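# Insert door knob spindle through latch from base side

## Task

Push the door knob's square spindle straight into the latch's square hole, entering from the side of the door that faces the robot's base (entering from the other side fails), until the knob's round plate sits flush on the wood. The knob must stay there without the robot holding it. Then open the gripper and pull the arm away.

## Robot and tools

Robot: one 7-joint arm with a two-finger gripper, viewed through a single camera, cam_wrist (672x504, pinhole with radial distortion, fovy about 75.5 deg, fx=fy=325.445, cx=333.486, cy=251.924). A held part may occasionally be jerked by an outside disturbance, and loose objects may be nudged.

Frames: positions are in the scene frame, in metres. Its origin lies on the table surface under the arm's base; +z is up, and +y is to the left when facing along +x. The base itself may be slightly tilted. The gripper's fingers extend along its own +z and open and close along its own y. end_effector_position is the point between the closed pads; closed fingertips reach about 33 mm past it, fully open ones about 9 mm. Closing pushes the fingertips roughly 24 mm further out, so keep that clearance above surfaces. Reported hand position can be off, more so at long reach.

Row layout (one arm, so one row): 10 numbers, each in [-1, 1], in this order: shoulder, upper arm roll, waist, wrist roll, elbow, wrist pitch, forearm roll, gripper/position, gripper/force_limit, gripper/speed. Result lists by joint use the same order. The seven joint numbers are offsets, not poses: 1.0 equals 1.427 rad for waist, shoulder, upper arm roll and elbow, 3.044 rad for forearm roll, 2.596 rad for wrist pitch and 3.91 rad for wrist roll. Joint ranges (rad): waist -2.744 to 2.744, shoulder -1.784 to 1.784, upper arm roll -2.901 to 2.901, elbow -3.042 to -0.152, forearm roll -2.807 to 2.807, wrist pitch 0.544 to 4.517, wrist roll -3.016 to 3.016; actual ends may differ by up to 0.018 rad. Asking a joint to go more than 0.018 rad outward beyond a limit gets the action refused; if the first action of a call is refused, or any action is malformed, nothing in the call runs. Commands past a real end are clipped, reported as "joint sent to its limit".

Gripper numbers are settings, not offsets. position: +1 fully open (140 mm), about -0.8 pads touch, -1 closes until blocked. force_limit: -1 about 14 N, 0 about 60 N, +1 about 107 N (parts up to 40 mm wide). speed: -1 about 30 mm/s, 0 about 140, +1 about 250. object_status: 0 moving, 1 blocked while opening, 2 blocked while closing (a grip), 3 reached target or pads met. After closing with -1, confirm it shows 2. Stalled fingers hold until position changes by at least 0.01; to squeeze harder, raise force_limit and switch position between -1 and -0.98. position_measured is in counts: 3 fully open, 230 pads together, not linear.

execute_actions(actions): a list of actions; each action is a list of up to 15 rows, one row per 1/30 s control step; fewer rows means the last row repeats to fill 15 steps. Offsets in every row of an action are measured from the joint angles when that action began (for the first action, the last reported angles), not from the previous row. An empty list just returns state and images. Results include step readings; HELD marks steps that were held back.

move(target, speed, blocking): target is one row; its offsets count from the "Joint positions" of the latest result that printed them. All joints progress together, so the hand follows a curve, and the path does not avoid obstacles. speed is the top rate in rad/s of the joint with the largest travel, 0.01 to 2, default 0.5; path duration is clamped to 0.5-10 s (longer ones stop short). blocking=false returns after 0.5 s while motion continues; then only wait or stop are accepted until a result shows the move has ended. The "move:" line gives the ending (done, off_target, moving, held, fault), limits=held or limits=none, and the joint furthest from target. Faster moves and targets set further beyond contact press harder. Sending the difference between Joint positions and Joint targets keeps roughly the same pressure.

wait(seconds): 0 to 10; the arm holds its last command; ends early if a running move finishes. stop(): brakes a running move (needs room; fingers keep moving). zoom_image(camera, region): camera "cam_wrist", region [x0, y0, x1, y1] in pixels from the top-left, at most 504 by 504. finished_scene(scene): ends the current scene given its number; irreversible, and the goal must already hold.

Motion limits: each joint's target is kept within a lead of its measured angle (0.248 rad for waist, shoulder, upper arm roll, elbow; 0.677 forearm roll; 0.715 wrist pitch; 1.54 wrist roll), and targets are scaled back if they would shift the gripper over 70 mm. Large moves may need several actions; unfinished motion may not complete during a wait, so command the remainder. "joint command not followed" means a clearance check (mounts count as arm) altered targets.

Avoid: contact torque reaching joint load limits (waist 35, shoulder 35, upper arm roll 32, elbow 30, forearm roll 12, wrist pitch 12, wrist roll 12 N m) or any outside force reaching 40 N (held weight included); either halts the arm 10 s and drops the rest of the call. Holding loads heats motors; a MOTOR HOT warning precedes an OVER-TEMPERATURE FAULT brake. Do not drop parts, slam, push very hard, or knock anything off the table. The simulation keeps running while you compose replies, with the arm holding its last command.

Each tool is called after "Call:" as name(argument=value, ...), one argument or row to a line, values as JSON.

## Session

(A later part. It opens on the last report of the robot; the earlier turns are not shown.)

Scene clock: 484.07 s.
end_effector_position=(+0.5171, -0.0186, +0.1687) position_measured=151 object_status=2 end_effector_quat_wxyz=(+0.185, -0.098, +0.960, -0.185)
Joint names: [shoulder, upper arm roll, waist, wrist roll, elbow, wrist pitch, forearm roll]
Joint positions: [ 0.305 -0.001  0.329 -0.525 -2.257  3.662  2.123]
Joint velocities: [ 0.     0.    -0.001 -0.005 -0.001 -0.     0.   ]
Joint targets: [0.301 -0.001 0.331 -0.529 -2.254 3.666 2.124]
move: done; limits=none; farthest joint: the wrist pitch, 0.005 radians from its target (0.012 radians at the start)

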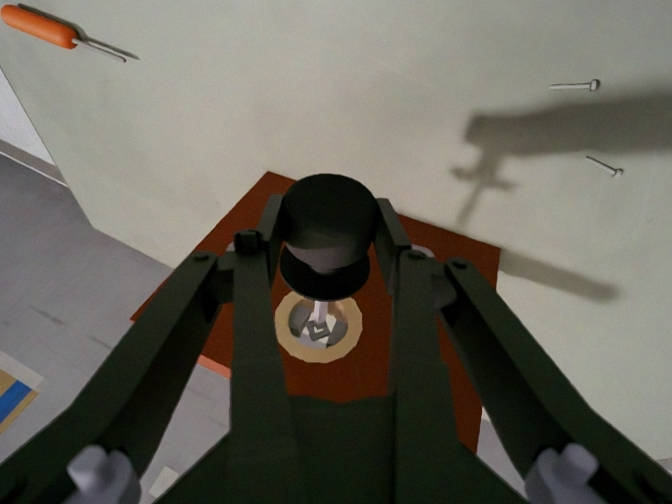

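Call:
zoom_image(
  camera="cam_wrist",
  region=[295, 300, 345, 350],
)

Region (295, 300, 345, 350) of cam_wrist's 672x504 image, scaled by 10.080, with more detail than that image has.

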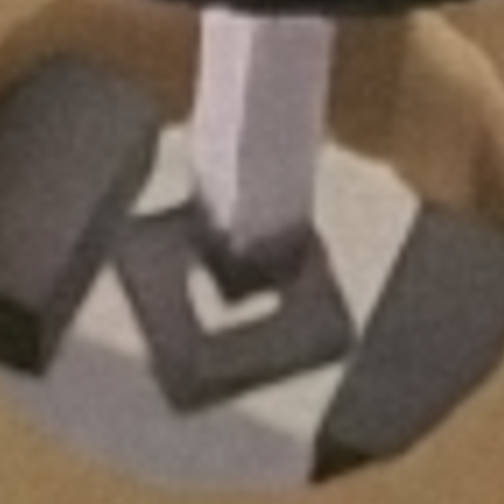

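Call:
move(
  target=[0.0048,0,-0.0075,-0.0072,0.0145,0.0019,0.0048,-1,0.5,-0.5],
  speed=0.03,
)

Call:
zoom_image(
  camera="cam_wrist",
  region=[295, 300, 345, 350],
)

Scene clock: 494.00 s.
end_effector_position=(+0.5195, -0.0204, +0.1684) position_measured=151 object_status=2 end_effector_quat_wxyz=(+0.183, -0.098, +0.961, -0.185)
Joint names: [shoulder, upper arm roll, waist, wrist roll, elbow, wrist pitch, forearm roll]
Joint positions: [ 0.313 -0.001  0.321 -0.549 -2.241  3.664  2.139]
Joint velocities: [-0.     0.002  0.001 -0.005  0.001  0.002 -0.002]
Joint targets: [0.312 -0.001 0.318 -0.553 -2.236 3.667 2.138]
move: done; limits=none; farthest joint: the elbow, 0.004 radians from its target (0.020 radians at the start)

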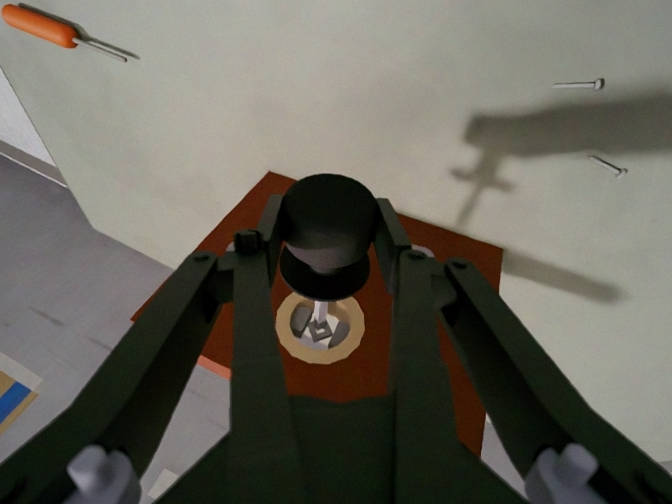

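Region (295, 300, 345, 350) of cam_wrist's 672x504 image, scaled by 10.080, with more detail than that image has.

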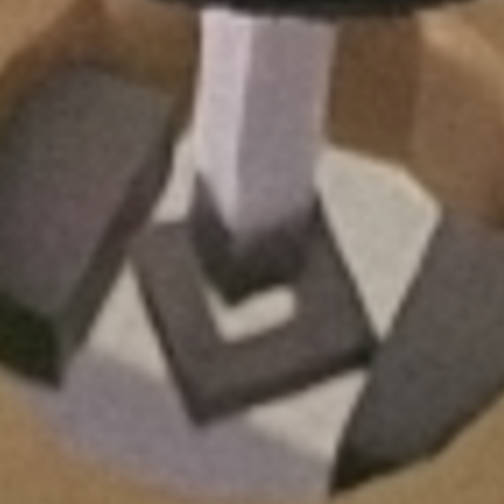

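Call:
move(
  target=[0.0022,0,0.0035,0.0076,-0.003,-0.0034,-0.008,-1,0.5,-0.5],
  speed=0.03,
)

Call:
zoom_image(
  camera="cam_wrist",
  region=[295, 300, 345, 350],
)

Scene clock: 517.00 s.
end_effector_position=(+0.5193, -0.0206, +0.1658) position_measured=151 object_status=2 end_effector_quat_wxyz=(+0.184, -0.098, +0.960, -0.185)
Joint names: [shoulder, upper arm roll, waist, wrist roll, elbow, wrist pitch, forearm roll]
Joint positions: [ 0.317 -0.001  0.324 -0.525 -2.248  3.66   2.12 ]
Joint velocities: [ 0.    -0.001  0.     0.005 -0.    -0.     0.   ]
Joint targets: [0.316 -0.001 0.326 -0.519 -2.245 3.655 2.114]
move: done; limits=none; farthest joint: the forearm roll, 0.006 radians from its target (0.024 radians at the start)

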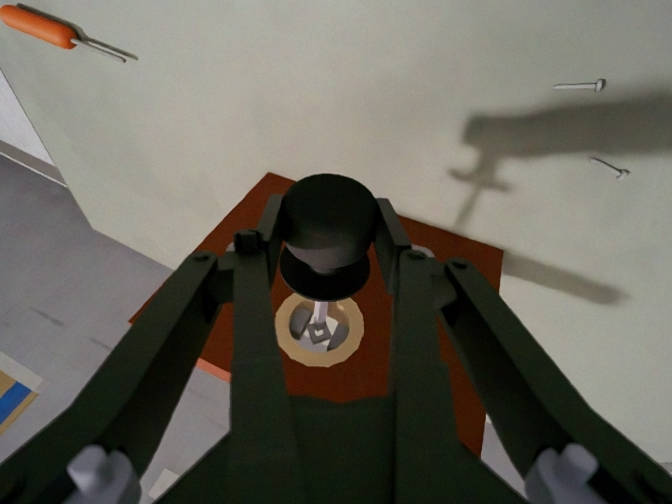

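Region (295, 300, 345, 350) of cam_wrist's 672x504 image, scaled by 10.080, with more detail than that image has.

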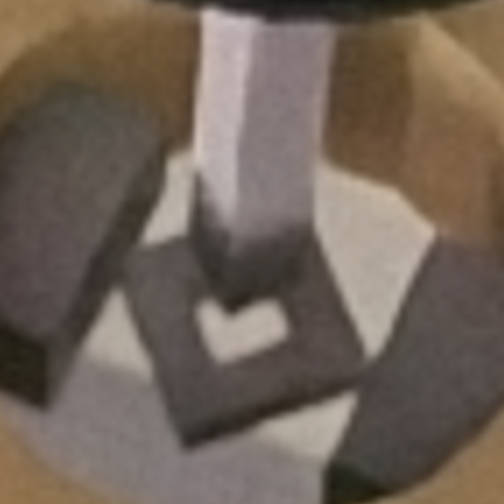

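Call:
move(
  target=[-0.002,0,0,0.0017,0.0068,-0.0015,-0.0035,-1,0.5,-0.5],
  speed=0.02,
)

Call:
zoom_image(
  camera="cam_wrist",
  region=[295, 300, 345, 350],
)

Scene clock: 530.53 s.
end_effector_position=(+0.5193, -0.0205, +0.1654) position_measured=151 object_status=2 end_effector_quat_wxyz=(+0.184, -0.097, +0.960, -0.185)
Joint names: [shoulder, upper arm roll, waist, wrist roll, elbow, wrist pitch, forearm roll]
Joint positions: [ 0.318 -0.001  0.324 -0.523 -2.248  3.66   2.119]
Joint velocities: [ 0.001  0.001  0.     0.001 -0.     0.    -0.001]
Joint targets: [0.314 -0.001 0.324 -0.518 -2.238 3.656 2.110]
move: done; limits=none; farthest joint: the elbow, 0.010 radians from its target (0.010 radians at the start)

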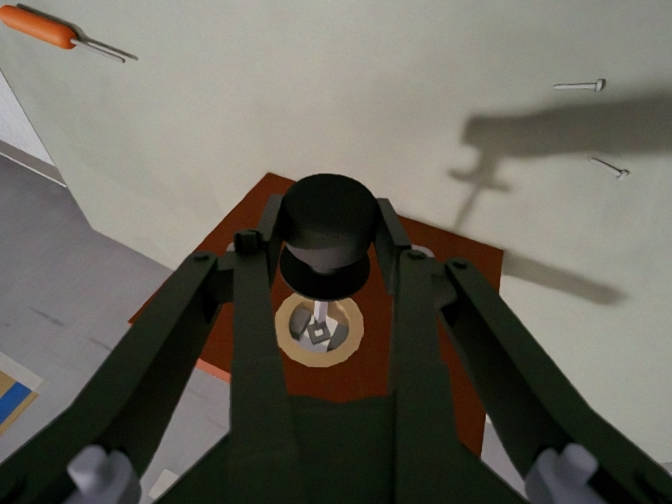

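Region (295, 300, 345, 350) of cam_wrist's 672x504 image, scaled by 10.080, with more detail than that image has.

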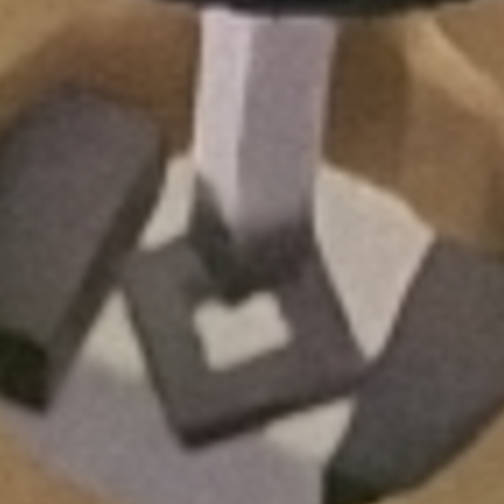

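Call:
move(
  target=[-0.0174,0,0.0055,0.005,-0.0129,-0.0022,-0.0061,-1,0.5,-0.5],
  speed=0.03,
)

Call:
zoom_image(
  camera="cam_wrist",
  region=[295, 300, 345, 350],
)

Scene clock: 548.83 s.
end_effector_position=(+0.5190, -0.0184, +0.1704) position_measured=151 object_status=2 end_effector_quat_wxyz=(+0.190, -0.101, +0.959, -0.183)
Joint names: [shoulder, upper arm roll, waist, wrist roll, elbow, wrist pitch, forearm roll]
Joint positions: [ 0.297 -0.001  0.33  -0.51  -2.266  3.654  2.104]
Joint velocities: [ 0.001 -0.001  0.001  0.006  0.    -0.    -0.001]
Joint targets: [0.293 -0.001 0.332 -0.504 -2.266 3.654 2.100]
move: done; limits=none; farthest joint: the wrist roll, 0.006 radians from its target (0.020 radians at the start)

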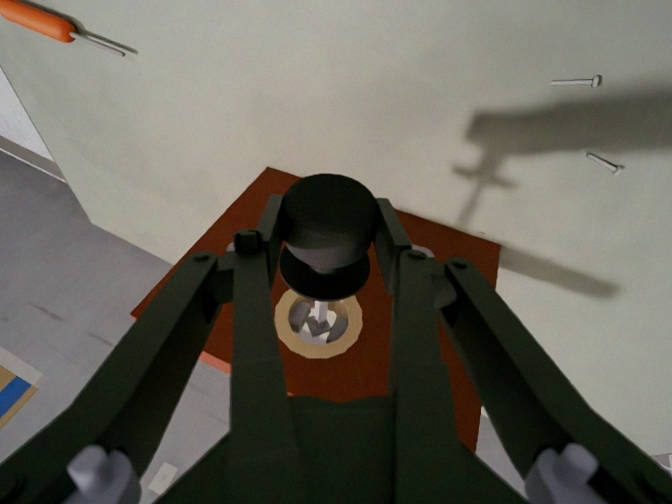

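Region (295, 300, 345, 350) of cam_wrist's 672x504 image, scaled by 10.080, with more detail than that image has.

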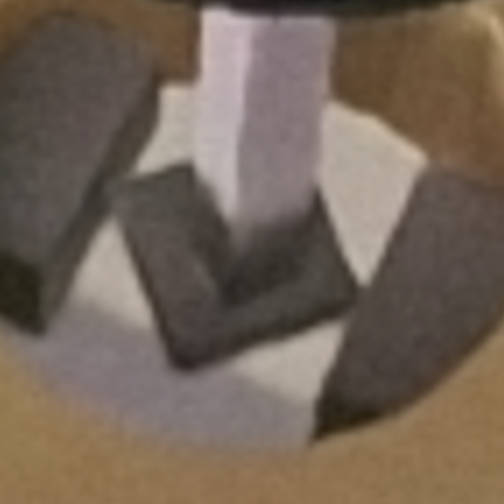

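Call:
execute_actions(
  actions=[
    [[-0.002,0,-0.0015,0,0,0,0,-1,0.5,-0.5],[-0.002,0,-0.002,0,0,0,0,-1,0.5,-0.5],[-0.002,0,-0.0025,0,0,0,0,-1,0.5,-0.5],[-0.002,0,-0.003,0,0,0,0,-1,0.5,-0.5],[-0.002,0,-0.0035,0,0,0,0,-1,0.5,-0.5],[-0.002,0,-0.0042,0,0,0,0,-1,0.5,-0.5]],
  ],
)

Call:
zoom_image(
  camera="cam_wrist",
  region=[295, 300, 345, 350],
)

Scene clock: 556.73 s.
end_effector_position=(+0.5189, -0.0202, +0.1704) position_measured=151 object_status=2 end_effector_quat_wxyz=(+0.190, -0.098, +0.960, -0.183)
Joint names: [shoulder, upper arm roll, waist, wrist roll, elbow, wrist pitch, forearm roll]
Joint positions: [ 0.297 -0.001  0.326 -0.508 -2.267  3.653  2.104]
Joint velocities: [ 0.     0.001 -0.     0.     0.001 -0.001 -0.002]
Joint targets: [0.295 -0.001 0.324 -0.510 -2.266 3.654 2.104]
Step readings (joint positions):
0: [0.297 -0.001 0.330 -0.508 -2.267 3.653 2.104]
1: [0.297 -0.001 0.330 -0.508 -2.267 3.653 2.104]
2: [0.297 -0.001 0.330 -0.508 -2.267 3.653 2.104]
4: [0.297 -0.001 0.329 -0.508 -2.267 3.653 2.104]
8: [0.297 -0.001 0.327 -0.508 -2.267 3.653 2.104]
15: Joint positions above

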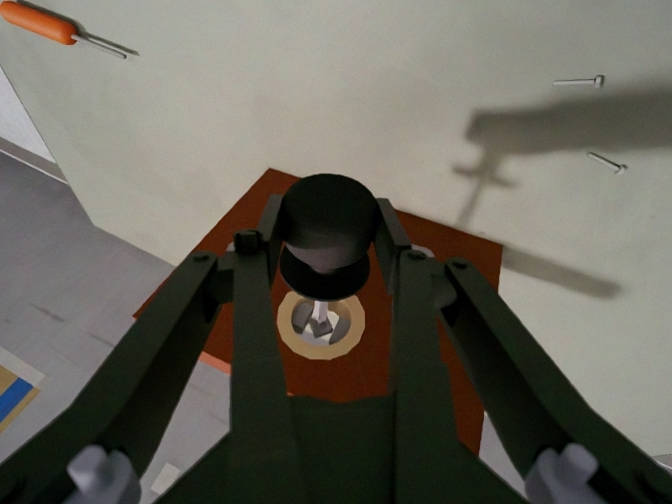

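Region (295, 300, 345, 350) of cam_wrist's 672x504 image, scaled by 10.080, with more detail than that image has.

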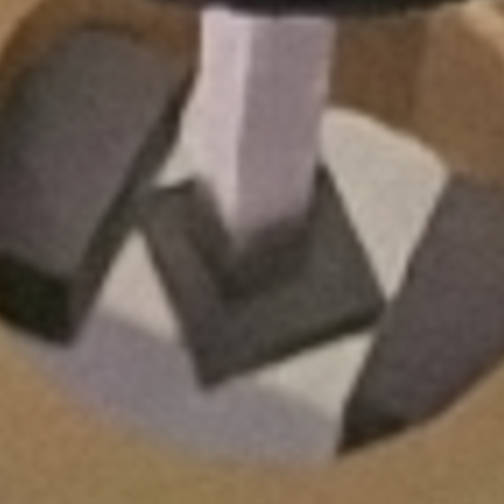

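Call:
execute_actions(
  actions=[
    [[-0.0005,0,-0.0014,-0.001,0.0028,0.0015,0.0003,-1,0.5,-0.5],[0.0002,0,-0.0017,-0.0014,0.0041,0.0016,0.0007,-1,0.5,-0.5],[0.0009,0,-0.0019,-0.0019,0.0054,0.0017,0.0011,-1,0.5,-0.5],[0.0016,0,-0.0022,-0.0023,0.0067,0.0018,0.0015,-1,0.5,-0.5],[0.0023,0,-0.0025,-0.0028,0.0081,0.0019,0.0019,-1,0.5,-0.5],[0.003,0,-0.0027,-0.0032,0.0094,0.002,0.0023,-1,0.5,-0.5],[0.0037,0,-0.003,-0.0037,0.0107,0.0022,0.0027,-1,0.5,-0.5],[0.0044,0,-0.0032,-0.0041,0.012,0.0023,0.0031,-1,0.5,-0.5],[0.0051,0,-0.0035,-0.0046,0.0133,0.0024,0.0035,-1,0.5,-0.5],[0.0058,0,-0.0038,-0.005,0.0146,0.0025,0.0038,-1,0.5,-0.5],[0.0065,0,-0.004,-0.0055,0.0159,0.0026,0.0042,-1,0.5,-0.5],[0.0072,0,-0.0043,-0.0059,0.0173,0.0027,0.0046,-1,0.5,-0.5],[0.0078,0,-0.0046,-0.0064,0.0186,0.0028,0.005,-1,0.5,-0.5]],
  ],
)

Call:
wait(
  seconds=0.5,
)

Call:
zoom_image(
  camera="cam_wrist",
  region=[295, 300, 345, 350],
)

Scene clock: 566.77 s.
end_effector_position=(+0.5196, -0.0205, +0.1686) position_measured=151 object_status=2 end_effector_quat_wxyz=(+0.186, -0.095, +0.960, -0.184)
Joint names: [shoulder, upper arm roll, waist, wrist roll, elbow, wrist pitch, forearm roll]
Joint positions: [ 0.309 -0.001  0.324 -0.522 -2.25   3.66   2.121]
Joint velocities: [ 0.011  0.    -0.001 -0.036  0.021  0.013  0.024]
Joint targets: [0.308 -0.001 0.319 -0.533 -2.240 3.660 2.119]
Step readings (joint positions):
0: [0.297 -0.001 0.326 -0.508 -2.267 3.653 2.104]
1: [0.297 -0.001 0.326 -0.508 -2.267 3.653 2.104]
2: [0.298 -0.001 0.326 -0.508 -2.266 3.653 2.104]
4: [0.299 -0.001 0.326 -0.509 -2.264 3.654 2.106]
8: [0.303 -0.001 0.325 -0.513 -2.259 3.656 2.111]
15: Joint positions above

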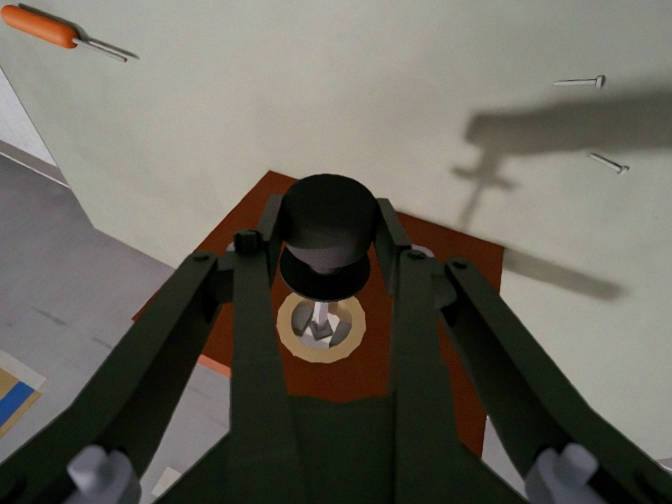

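Scene clock: 567.27 s.
end_effector_position=(+0.5196, -0.0208, +0.1691) position_measured=151 object_status=2 end_effector_quat_wxyz=(+0.186, -0.097, +0.960, -0.186)
Joint names: [shoulder, upper arm roll, waist, wrist roll, elbow, wrist pitch, forearm roll]
Joint positions: [ 0.31  -0.001  0.323 -0.531 -2.249  3.663  2.124]
Joint velocities: [ 0.    -0.002  0.001 -0.007 -0.     0.001 -0.   ]
Joint targets: [0.308 -0.001 0.319 -0.533 -2.240 3.660 2.119]
wait: 0.50 s; at rest by 0.47 s

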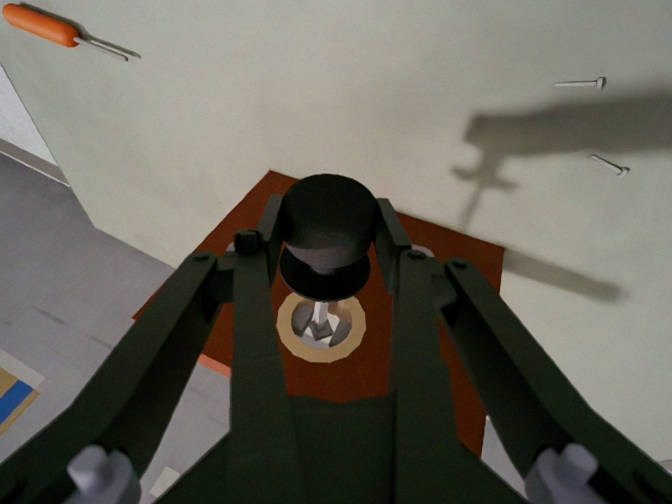

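Region (295, 300, 345, 350) of cam_wrist's 672x504 image, scaled by 10.080, with more detail than that image has.

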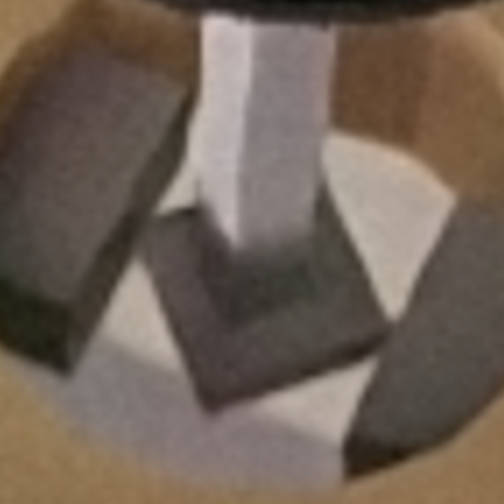

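Call:
execute_actions(
  actions=[],
)

Call:
zoom_image(
  camera="cam_wrist",
  region=[270, 270, 370, 370],
)

Scene clock: 582.37 s.
end_effector_position=(+0.5196, -0.0210, +0.1691) position_measured=151 object_status=2 end_effector_quat_wxyz=(+0.185, -0.098, +0.960, -0.186)
Joint names: [shoulder, upper arm roll, waist, wrist roll, elbow, wrist pitch, forearm roll]
Joint positions: [ 0.31  -0.001  0.323 -0.532 -2.248  3.663  2.124]
Joint velocities: [ 0.001 -0.     0.001 -0.     0.001  0.001 -0.   ]
Joint targets: [0.308 -0.001 0.319 -0.533 -2.240 3.660 2.119]

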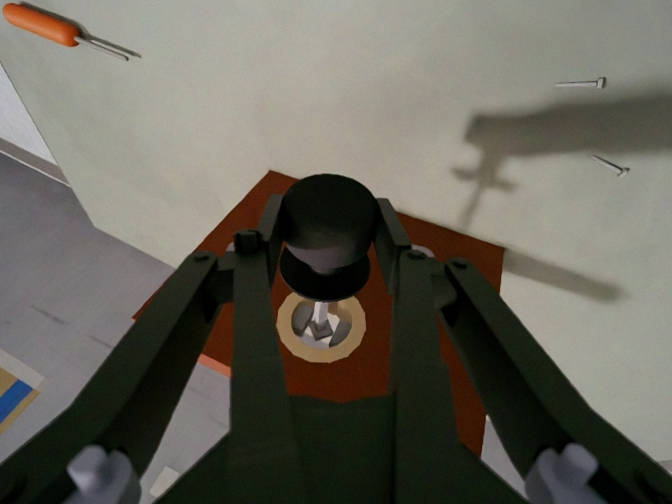

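Region (270, 270, 370, 370) of cam_wrist's 672x504 image, scaled by 5.040, with more detail than that image has.

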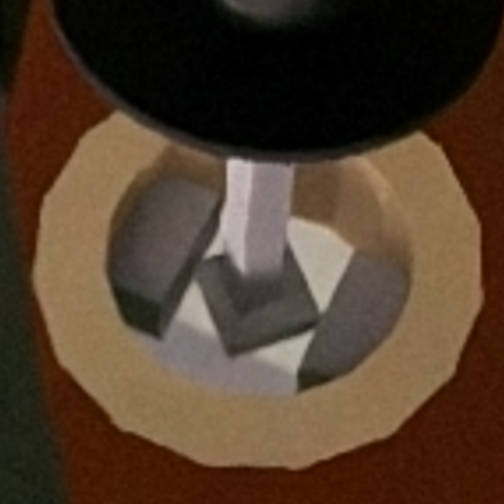

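Call:
execute_actions(
  actions=[
    [[-0.0078,0,0.0043,0.0034,-0.0084,-0.0012,-0.0031,-1,0.5,-0.5]],
    [[-0.002,0,0.0014,0.001,0,-0.0012,-0.0015,-1,0.5,-0.5]],
  ],
)

Call:
zoom_image(
  camera="cam_wrist",
  region=[295, 300, 345, 350],
)

Scene clock: 589.60 s.
end_effector_position=(+0.5176, -0.0192, +0.1686) position_measured=151 object_status=2 end_effector_quat_wxyz=(+0.186, -0.101, +0.960, -0.184)
Joint names: [shoulder, upper arm roll, waist, wrist roll, elbow, wrist pitch, forearm roll]
Joint positions: [ 0.303 -0.001  0.327 -0.525 -2.261  3.657  2.117]
Joint velocities: [ 0.     0.001  0.    -0.001 -0.001 -0.002 -0.001]
Joint targets: [0.300 -0.001 0.329 -0.521 -2.260 3.657 2.113]
Step readings (joint positions; steps 1 to 15: 1st action; 16 to 30: 2nd action):
0: [0.310 -0.001 0.323 -0.532 -2.248 3.663 2.124]
1: [0.308 -0.001 0.324 -0.532 -2.251 3.662 2.122]
2: [0.306 -0.001 0.325 -0.531 -2.254 3.662 2.121]
4: [0.304 -0.001 0.326 -0.529 -2.258 3.661 2.120]
8: [0.303 -0.001 0.327 -0.527 -2.260 3.660 2.118]
15: [0.303 -0.001 0.327 -0.525 -2.260 3.660 2.118]
16: [0.303 -0.001 0.327 -0.525 -2.260 3.659 2.117]
17: [0.303 -0.001 0.327 -0.525 -2.261 3.659 2.117]
19: [0.303 -0.001 0.327 -0.525 -2.261 3.658 2.117]
23: [0.303 -0.001 0.327 -0.525 -2.261 3.657 2.117]
30: Joint positions above

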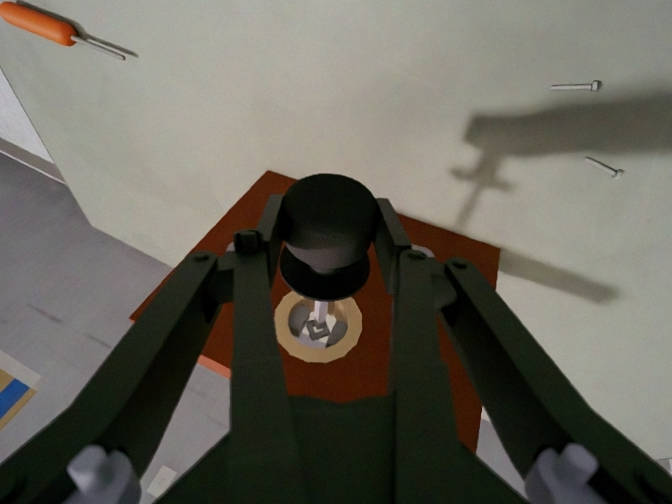

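Region (295, 300, 345, 350) of cam_wrist's 672x504 image, scaled by 10.080, with more detail than that image has.

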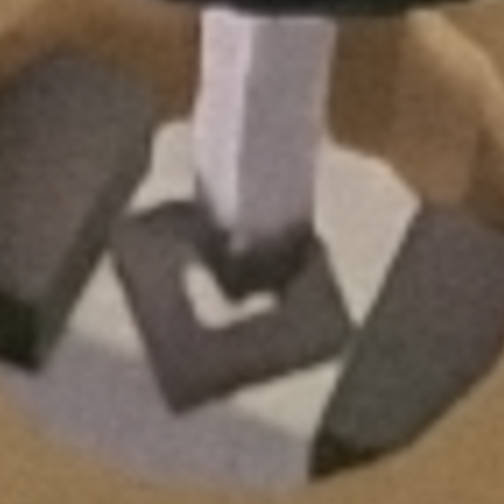

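Call:
execute_actions(
  actions=[
    [[-0.004,0,-0.0026,0.001,0.0007,0,-0.0013,-1,0.5,-0.5]],
  ],
)

Call:
zoom_image(
  camera="cam_wrist",
  region=[295, 300, 345, 350],
)

Scene clock: 596.60 s.
end_effector_position=(+0.5181, -0.0197, +0.1694) position_measured=151 object_status=2 end_effector_quat_wxyz=(+0.187, -0.100, +0.960, -0.184)
Joint names: [shoulder, upper arm roll, waist, wrist roll, elbow, wrist pitch, forearm roll]
Joint positions: [ 0.301 -0.001  0.326 -0.525 -2.261  3.656  2.116]
Joint velocities: [-0.001 -0.    -0.001 -0.     0.    -0.    -0.001]
Joint targets: [0.297 -0.001 0.323 -0.521 -2.260 3.657 2.113]
Step readings (joint positions):
0: [0.303 -0.001 0.327 -0.525 -2.261 3.656 2.116]
1: [0.303 -0.001 0.327 -0.525 -2.261 3.656 2.116]
2: [0.302 -0.001 0.327 -0.525 -2.261 3.656 2.116]
4: [0.302 -0.001 0.326 -0.525 -2.261 3.656 2.116]
8: [0.301 -0.001 0.326 -0.525 -2.261 3.656 2.116]
15: Joint positions above

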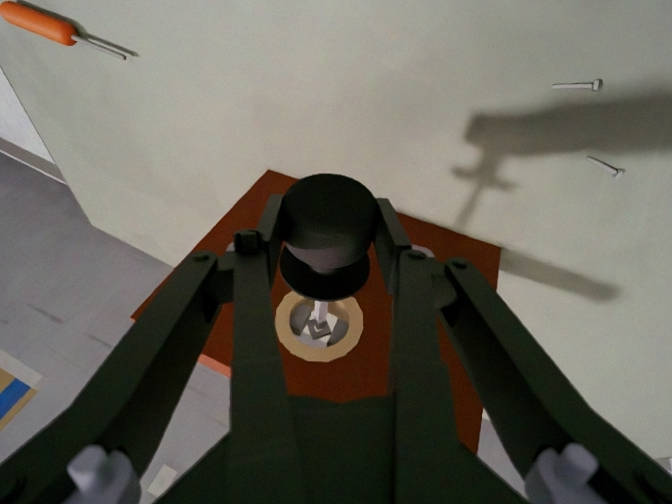

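Region (295, 300, 345, 350) of cam_wrist's 672x504 image, scaled by 10.080, with more detail than that image has.

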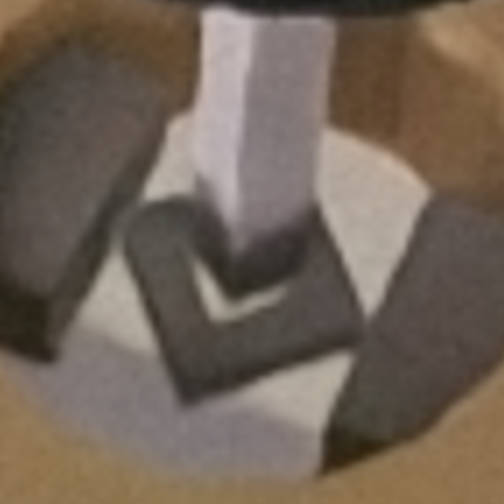

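Call:
execute_actions(
  actions=[
    [[-0.0037,0,-0.0031,0.001,0.0007,0.0004,-0.001,-1,0.5,-0.5]],
  ],
)

Call:
zoom_image(
  camera="cam_wrist",
  region=[295, 300, 345, 350],
)

Scene clock: 600.47 s.
end_effector_position=(+0.5184, -0.0206, +0.1699) position_measured=151 object_status=2 end_effector_quat_wxyz=(+0.187, -0.099, +0.960, -0.184)
Joint names: [shoulder, upper arm roll, waist, wrist roll, elbow, wrist pitch, forearm roll]
Joint positions: [ 0.3   -0.001  0.324 -0.525 -2.261  3.656  2.116]
Joint velocities: [-0.     0.002  0.    -0.     0.    -0.001  0.   ]
Joint targets: [0.296 -0.001 0.321 -0.521 -2.260 3.657 2.113]
Step readings (joint positions):
0: [0.301 -0.001 0.326 -0.525 -2.261 3.656 2.116]
1: [0.301 -0.001 0.325 -0.525 -2.261 3.656 2.116]
2: [0.301 -0.001 0.325 -0.525 -2.261 3.656 2.116]
4: [0.300 -0.001 0.324 -0.525 -2.261 3.656 2.116]
8: [0.300 -0.001 0.324 -0.525 -2.261 3.656 2.116]
15: Joint positions above

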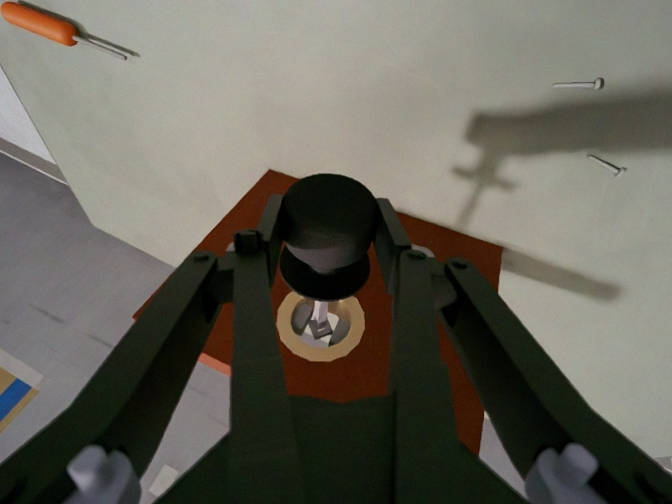

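Region (295, 300, 345, 350) of cam_wrist's 672x504 image, scaled by 10.080, with more detail than that image has.

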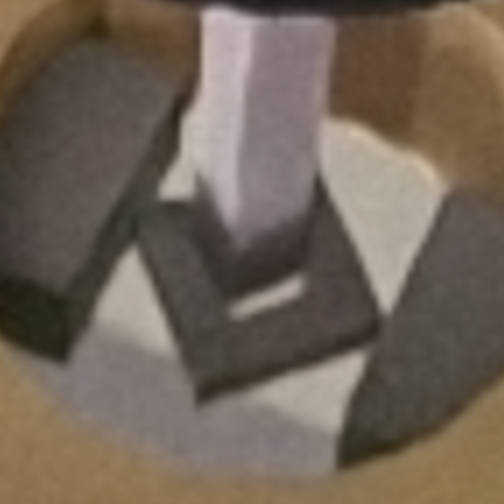

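Call:
execute_actions(
  actions=[
    [[-0.0028,0,-0.0021,0.001,0.004,0.0004,-0.001,-1,0.5,-0.5]],
  ],
)

Call:
zoom_image(
  camera="cam_wrist",
  region=[295, 300, 345, 350],
)

Scene clock: 605.67 s.
end_effector_position=(+0.5193, -0.0205, +0.1706) position_measured=151 object_status=2 end_effector_quat_wxyz=(+0.188, -0.099, +0.960, -0.184)
Joint names: [shoulder, upper arm roll, waist, wrist roll, elbow, wrist pitch, forearm roll]
Joint positions: [ 0.3   -0.001  0.323 -0.525 -2.259  3.656  2.116]
Joint velocities: [-0.     0.001 -0.    -0.001  0.     0.    -0.001]
Joint targets: [0.296 -0.001 0.321 -0.521 -2.255 3.657 2.113]
Step readings (joint positions):
0: [0.300 -0.001 0.323 -0.525 -2.261 3.656 2.116]
1: [0.300 -0.001 0.323 -0.525 -2.260 3.656 2.116]
2: [0.300 -0.001 0.323 -0.525 -2.260 3.656 2.116]
4: [0.300 -0.001 0.323 -0.525 -2.259 3.656 2.116]
8: [0.300 -0.001 0.323 -0.525 -2.259 3.656 2.116]
15: Joint positions above

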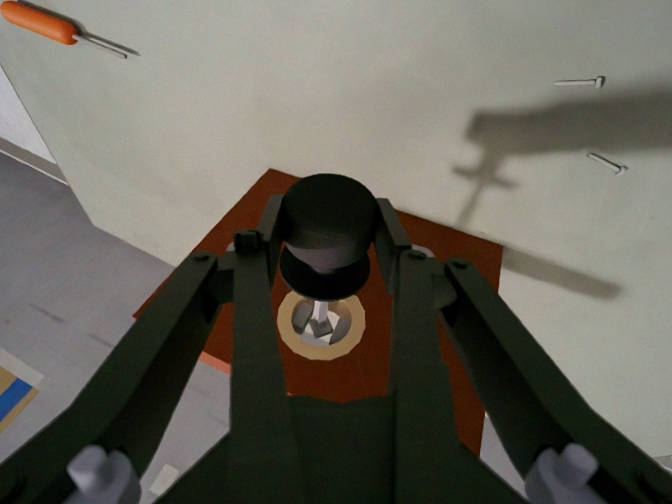

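Region (295, 300, 345, 350) of cam_wrist's 672x504 image, scaled by 10.080, with more detail than that image has.

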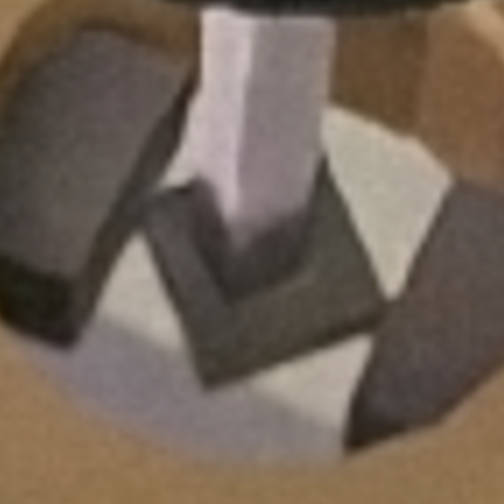

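Call:
execute_actions(
  actions=[
    [[-0.0028,0,0.002,0.001,0.003,0.0004,-0.001,-1,0.5,-0.5]],
  ],
)

Call:
zoom_image(
  camera="cam_wrist",
  region=[295, 300, 345, 350],
)

Scene clock: 610.27 s.
end_effector_position=(+0.5193, -0.0205, +0.1706) position_measured=151 object_status=2 end_effector_quat_wxyz=(+0.188, -0.099, +0.960, -0.184)
Joint names: [shoulder, upper arm roll, waist, wrist roll, elbow, wrist pitch, forearm roll]
Joint positions: [ 0.3   -0.001  0.323 -0.525 -2.259  3.656  2.116]
Joint velocities: [ 0.002  0.001 -0.     0.    -0.    -0.     0.   ]
Joint targets: [0.296 -0.001 0.326 -0.521 -2.255 3.657 2.113]
Step readings (joint positions):
0: [0.300 -0.001 0.323 -0.525 -2.259 3.656 2.116]
1: [0.300 -0.001 0.323 -0.525 -2.259 3.656 2.116]
2: [0.300 -0.001 0.323 -0.525 -2.259 3.656 2.116]
4: [0.300 -0.001 0.323 -0.525 -2.259 3.656 2.116]
8: [0.300 -0.001 0.323 -0.525 -2.259 3.656 2.116]
15: Joint positions above

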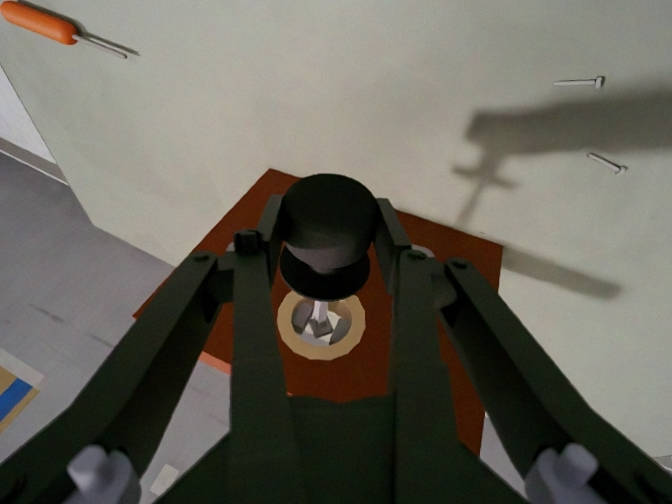

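Region (295, 300, 345, 350) of cam_wrist's 672x504 image, scaled by 10.080, with more detail than that image has.

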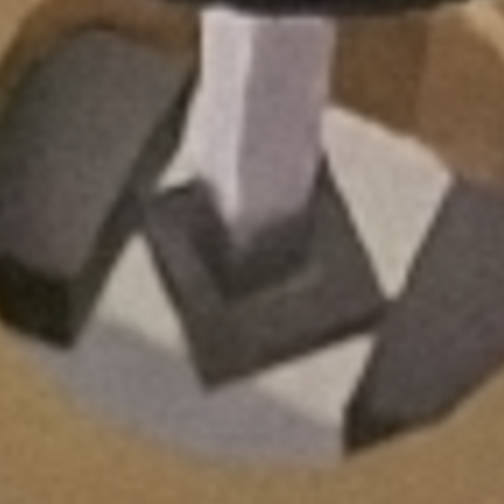

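Call:
execute_actions(
  actions=[
    [[-0.0028,0,0.0028,0.001,0.003,0.0004,-0.001,-1,0.5,-0.5]],
    [[0.002,0,0.0028,0.001,0.0063,0.0004,-0.001,-1,0.5,-0.5]],
  ],
)

Call:
zoom_image(
  camera="cam_wrist",
  region=[295, 300, 345, 350],
)

Scene clock: 615.30 s.
end_effector_position=(+0.5194, -0.0202, +0.1698) position_measured=151 object_status=2 end_effector_quat_wxyz=(+0.187, -0.098, +0.960, -0.185)
Joint names: [shoulder, upper arm roll, waist, wrist roll, elbow, wrist pitch, forearm roll]
Joint positions: [ 0.304 -0.001  0.325 -0.523 -2.256  3.659  2.116]
Joint velocities: [ 0.001  0.001 -0.001 -0.    -0.     0.     0.   ]
Joint targets: [0.303 -0.001 0.328 -0.520 -2.250 3.657 2.113]
Step readings (joint positions; steps 1 to 15: 1st action; 16 to 30: 2nd action):
0: [0.300 -0.001 0.323 -0.525 -2.259 3.656 2.116]
1: [0.300 -0.001 0.323 -0.524 -2.259 3.656 2.116]
2: [0.300 -0.001 0.324 -0.524 -2.259 3.656 2.116]
4: [0.300 -0.001 0.324 -0.524 -2.259 3.656 2.116]
8: [0.300 -0.001 0.324 -0.524 -2.259 3.656 2.116]
15: [0.300 -0.001 0.324 -0.524 -2.259 3.656 2.116]
16: [0.301 -0.001 0.324 -0.524 -2.258 3.657 2.116]
17: [0.302 -0.001 0.324 -0.524 -2.257 3.657 2.116]
19: [0.303 -0.001 0.324 -0.523 -2.257 3.658 2.116]
23: [0.304 -0.001 0.325 -0.523 -2.256 3.659 2.116]
30: Joint positions above

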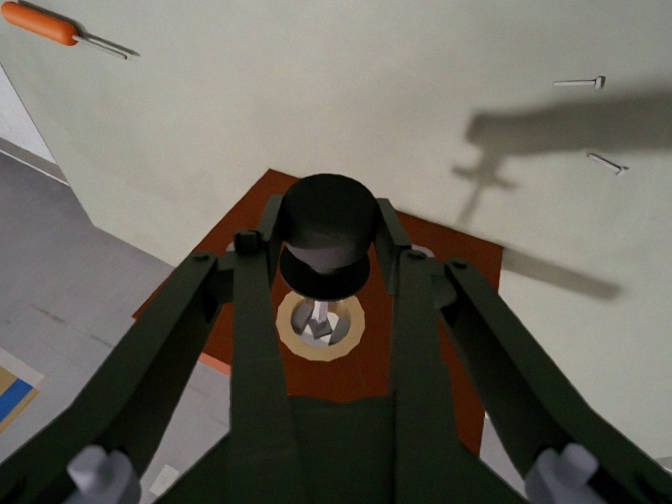

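Region (295, 300, 345, 350) of cam_wrist's 672x504 image, scaled by 10.080, with more detail than that image has.

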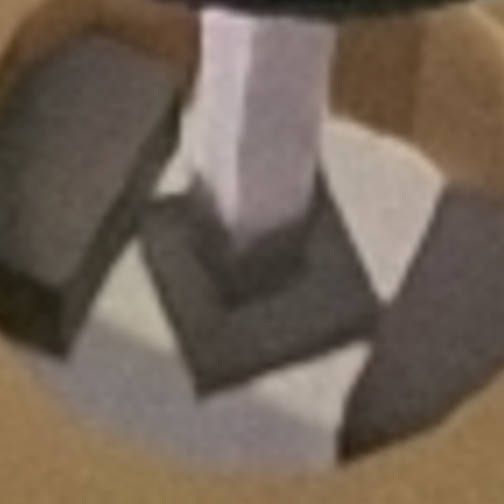

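Call:
execute_actions(
  actions=[
    [[-0.0032,0,0.0021,0.0021,0.0035,-0.0008,-0.001,-1,0.5,-0.5]],
  ],
)

Call:
zoom_image(
  camera="cam_wrist",
  region=[295, 300, 345, 350],
)

Scene clock: 619.47 s.
end_effector_position=(+0.5194, -0.0199, +0.1698) position_measured=151 object_status=2 end_effector_quat_wxyz=(+0.188, -0.097, +0.960, -0.184)
Joint names: [shoulder, upper arm roll, waist, wrist roll, elbow, wrist pitch, forearm roll]
Joint positions: [ 0.304 -0.001  0.326 -0.52  -2.256  3.659  2.116]
Joint velocities: [ 0.001 -0.     0.001  0.001  0.001 -0.     0.001]
Joint targets: [0.299 -0.001 0.328 -0.515 -2.251 3.657 2.113]
Step readings (joint positions):
0: [0.304 -0.001 0.325 -0.523 -2.256 3.659 2.116]
1: [0.304 -0.001 0.325 -0.522 -2.256 3.659 2.116]
2: [0.304 -0.001 0.325 -0.522 -2.256 3.659 2.116]
4: [0.304 -0.001 0.325 -0.521 -2.256 3.659 2.116]
8: [0.304 -0.001 0.326 -0.520 -2.256 3.659 2.116]
15: Joint positions above

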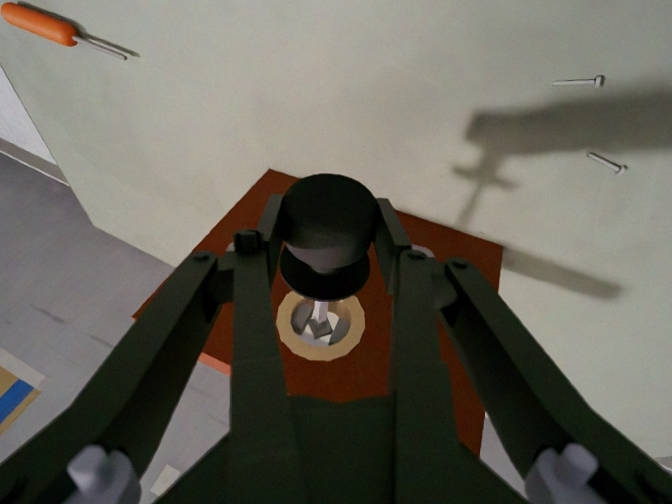

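Region (295, 300, 345, 350) of cam_wrist's 672x504 image, scaled by 10.080, with more detail than that image has.

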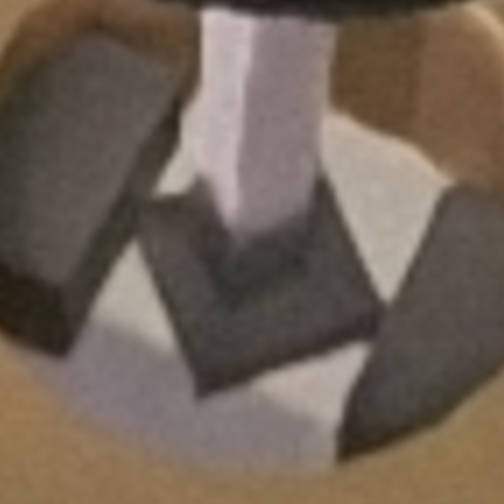

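Call:
execute_actions(
  actions=[
    [[-0.0049,0,0.0014,0.0008,-0.002,-0.0008,-0.001,-1,0.5,-0.5]],
  ],
)

Call:
zoom_image(
  camera="cam_wrist",
  region=[295, 300, 345, 350],
)

Scene clock: 624.43 s.
end_effector_position=(+0.5189, -0.0195, +0.1700) position_measured=151 object_status=2 end_effector_quat_wxyz=(+0.188, -0.097, +0.960, -0.183)
Joint names: [shoulder, upper arm roll, waist, wrist roll, elbow, wrist pitch, forearm roll]
Joint positions: [ 0.301 -0.001  0.326 -0.519 -2.259  3.657  2.116]
Joint velocities: [-0.     0.002 -0.001  0.    -0.001 -0.     0.001]
Joint targets: [0.297 -0.001 0.328 -0.517 -2.259 3.657 2.113]
Step readings (joint positions):
0: [0.304 -0.001 0.326 -0.519 -2.256 3.659 2.116]
1: [0.304 -0.001 0.326 -0.519 -2.257 3.659 2.116]
2: [0.303 -0.001 0.326 -0.519 -2.257 3.658 2.116]
4: [0.302 -0.001 0.326 -0.519 -2.258 3.658 2.116]
8: [0.301 -0.001 0.326 -0.519 -2.259 3.657 2.116]
15: Joint positions above

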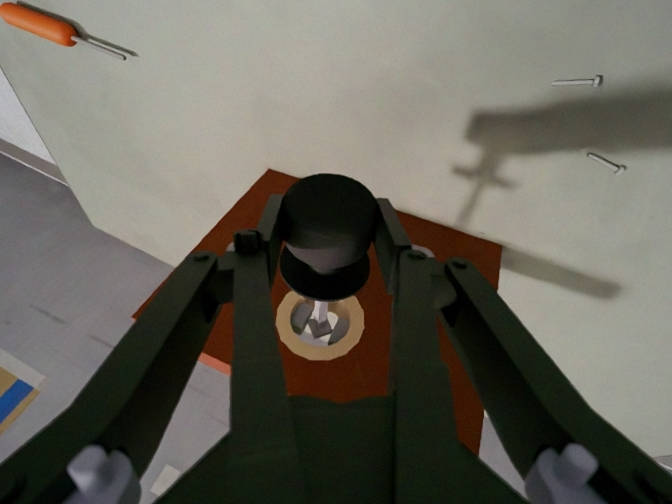

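Region (295, 300, 345, 350) of cam_wrist's 672x504 image, scaled by 10.080, with more detail than that image has.

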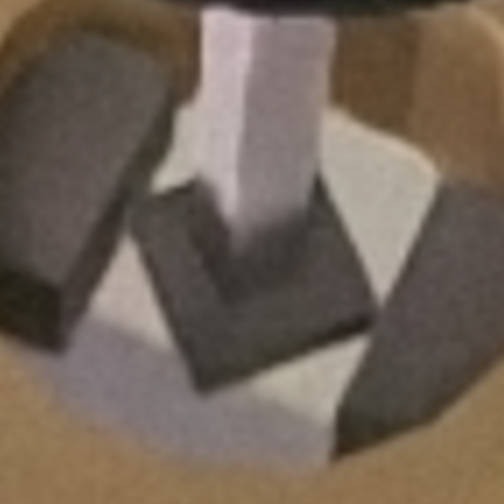

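Call:
execute_actions(
  actions=[
    [[-0.0028,0,0.0014,0.0005,0.004,0,-0.001,-1,0.5,-0.5]],
    [[-0.0028,0,0.0014,0.0005,0.0045,0,-0.001,-1,0.5,-0.5]],
  ],
)

Call:
zoom_image(
  camera="cam_wrist",
  region=[295, 300, 345, 350],
)

Scene clock: 629.60 s.
end_effector_position=(+0.5193, -0.0193, +0.1702) position_measured=151 object_status=2 end_effector_quat_wxyz=(+0.189, -0.097, +0.960, -0.183)
Joint names: [shoulder, upper arm roll, waist, wrist roll, elbow, wrist pitch, forearm roll]
Joint positions: [ 0.301 -0.001  0.326 -0.519 -2.258  3.657  2.116]
Joint velocities: [-0.     0.     0.002 -0.001  0.001 -0.    -0.001]
Joint targets: [0.297 -0.001 0.328 -0.517 -2.252 3.657 2.113]
Step readings (joint positions; steps 1 to 15: 1st action; 16 to 30: 2nd action):
0: [0.301 -0.001 0.326 -0.519 -2.259 3.657 2.116]
1: [0.301 -0.001 0.326 -0.519 -2.259 3.657 2.116]
2: [0.301 -0.001 0.326 -0.519 -2.258 3.657 2.116]
4: [0.301 -0.001 0.326 -0.519 -2.258 3.657 2.116]
8: [0.301 -0.001 0.326 -0.519 -2.258 3.657 2.116]
15: [0.301 -0.001 0.326 -0.519 -2.258 3.657 2.116]
16: [0.301 -0.001 0.326 -0.519 -2.258 3.657 2.116]
17: [0.301 -0.001 0.326 -0.519 -2.258 3.657 2.116]
19: [0.301 -0.001 0.326 -0.519 -2.258 3.657 2.116]
23: [0.301 -0.001 0.326 -0.519 -2.258 3.657 2.116]
30: Joint positions above

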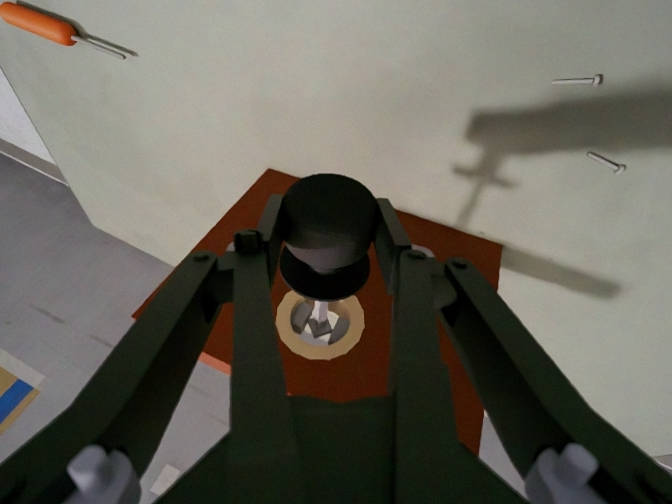

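Region (295, 300, 345, 350) of cam_wrist's 672x504 image, scaled by 10.080, with more detail than that image has.

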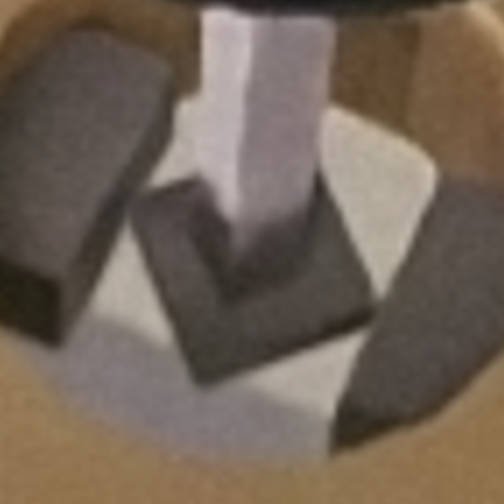

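Call:
execute_actions(
  actions=[
    [[-0.0042,0,0.0018,0.0005,0.0035,0,-0.001,-1,0.5,-0.5]],
  ],
)

Call:
zoom_image(
  camera="cam_wrist",
  region=[295, 300, 345, 350],
)

Scene clock: 632.97 s.
end_effector_position=(+0.5193, -0.0192, +0.1702) position_measured=151 object_status=2 end_effector_quat_wxyz=(+0.189, -0.097, +0.960, -0.183)
Joint names: [shoulder, upper arm roll, waist, wrist roll, elbow, wrist pitch, forearm roll]
Joint positions: [ 0.301 -0.001  0.326 -0.519 -2.258  3.657  2.116]
Joint velocities: [ 0.     0.    -0.001  0.003  0.     0.001 -0.   ]
Joint targets: [0.295 -0.001 0.328 -0.517 -2.253 3.657 2.113]
Step readings (joint positions):
0: [0.301 -0.001 0.326 -0.519 -2.258 3.657 2.116]
1: [0.301 -0.001 0.326 -0.519 -2.258 3.657 2.116]
2: [0.301 -0.001 0.326 -0.519 -2.258 3.657 2.116]
4: [0.301 -0.001 0.326 -0.519 -2.258 3.657 2.116]
8: [0.301 -0.001 0.326 -0.519 -2.258 3.657 2.116]
15: Joint positions above

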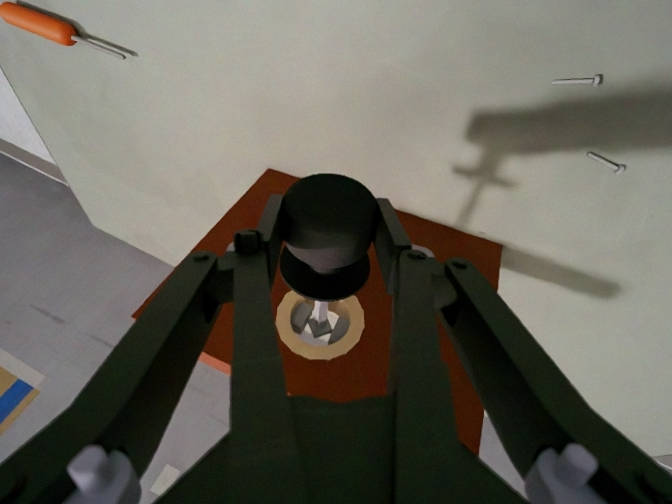

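Region (295, 300, 345, 350) of cam_wrist's 672x504 image, scaled by 10.080, with more detail than that image has.

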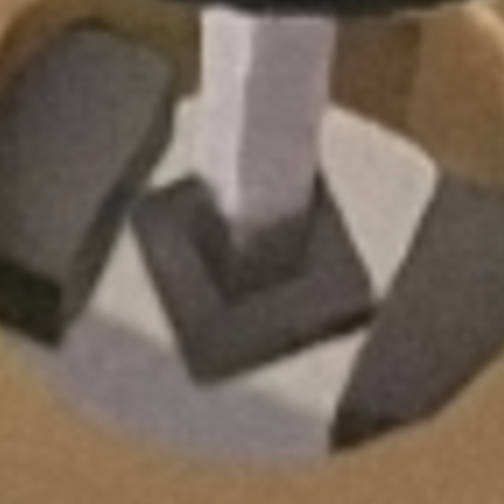

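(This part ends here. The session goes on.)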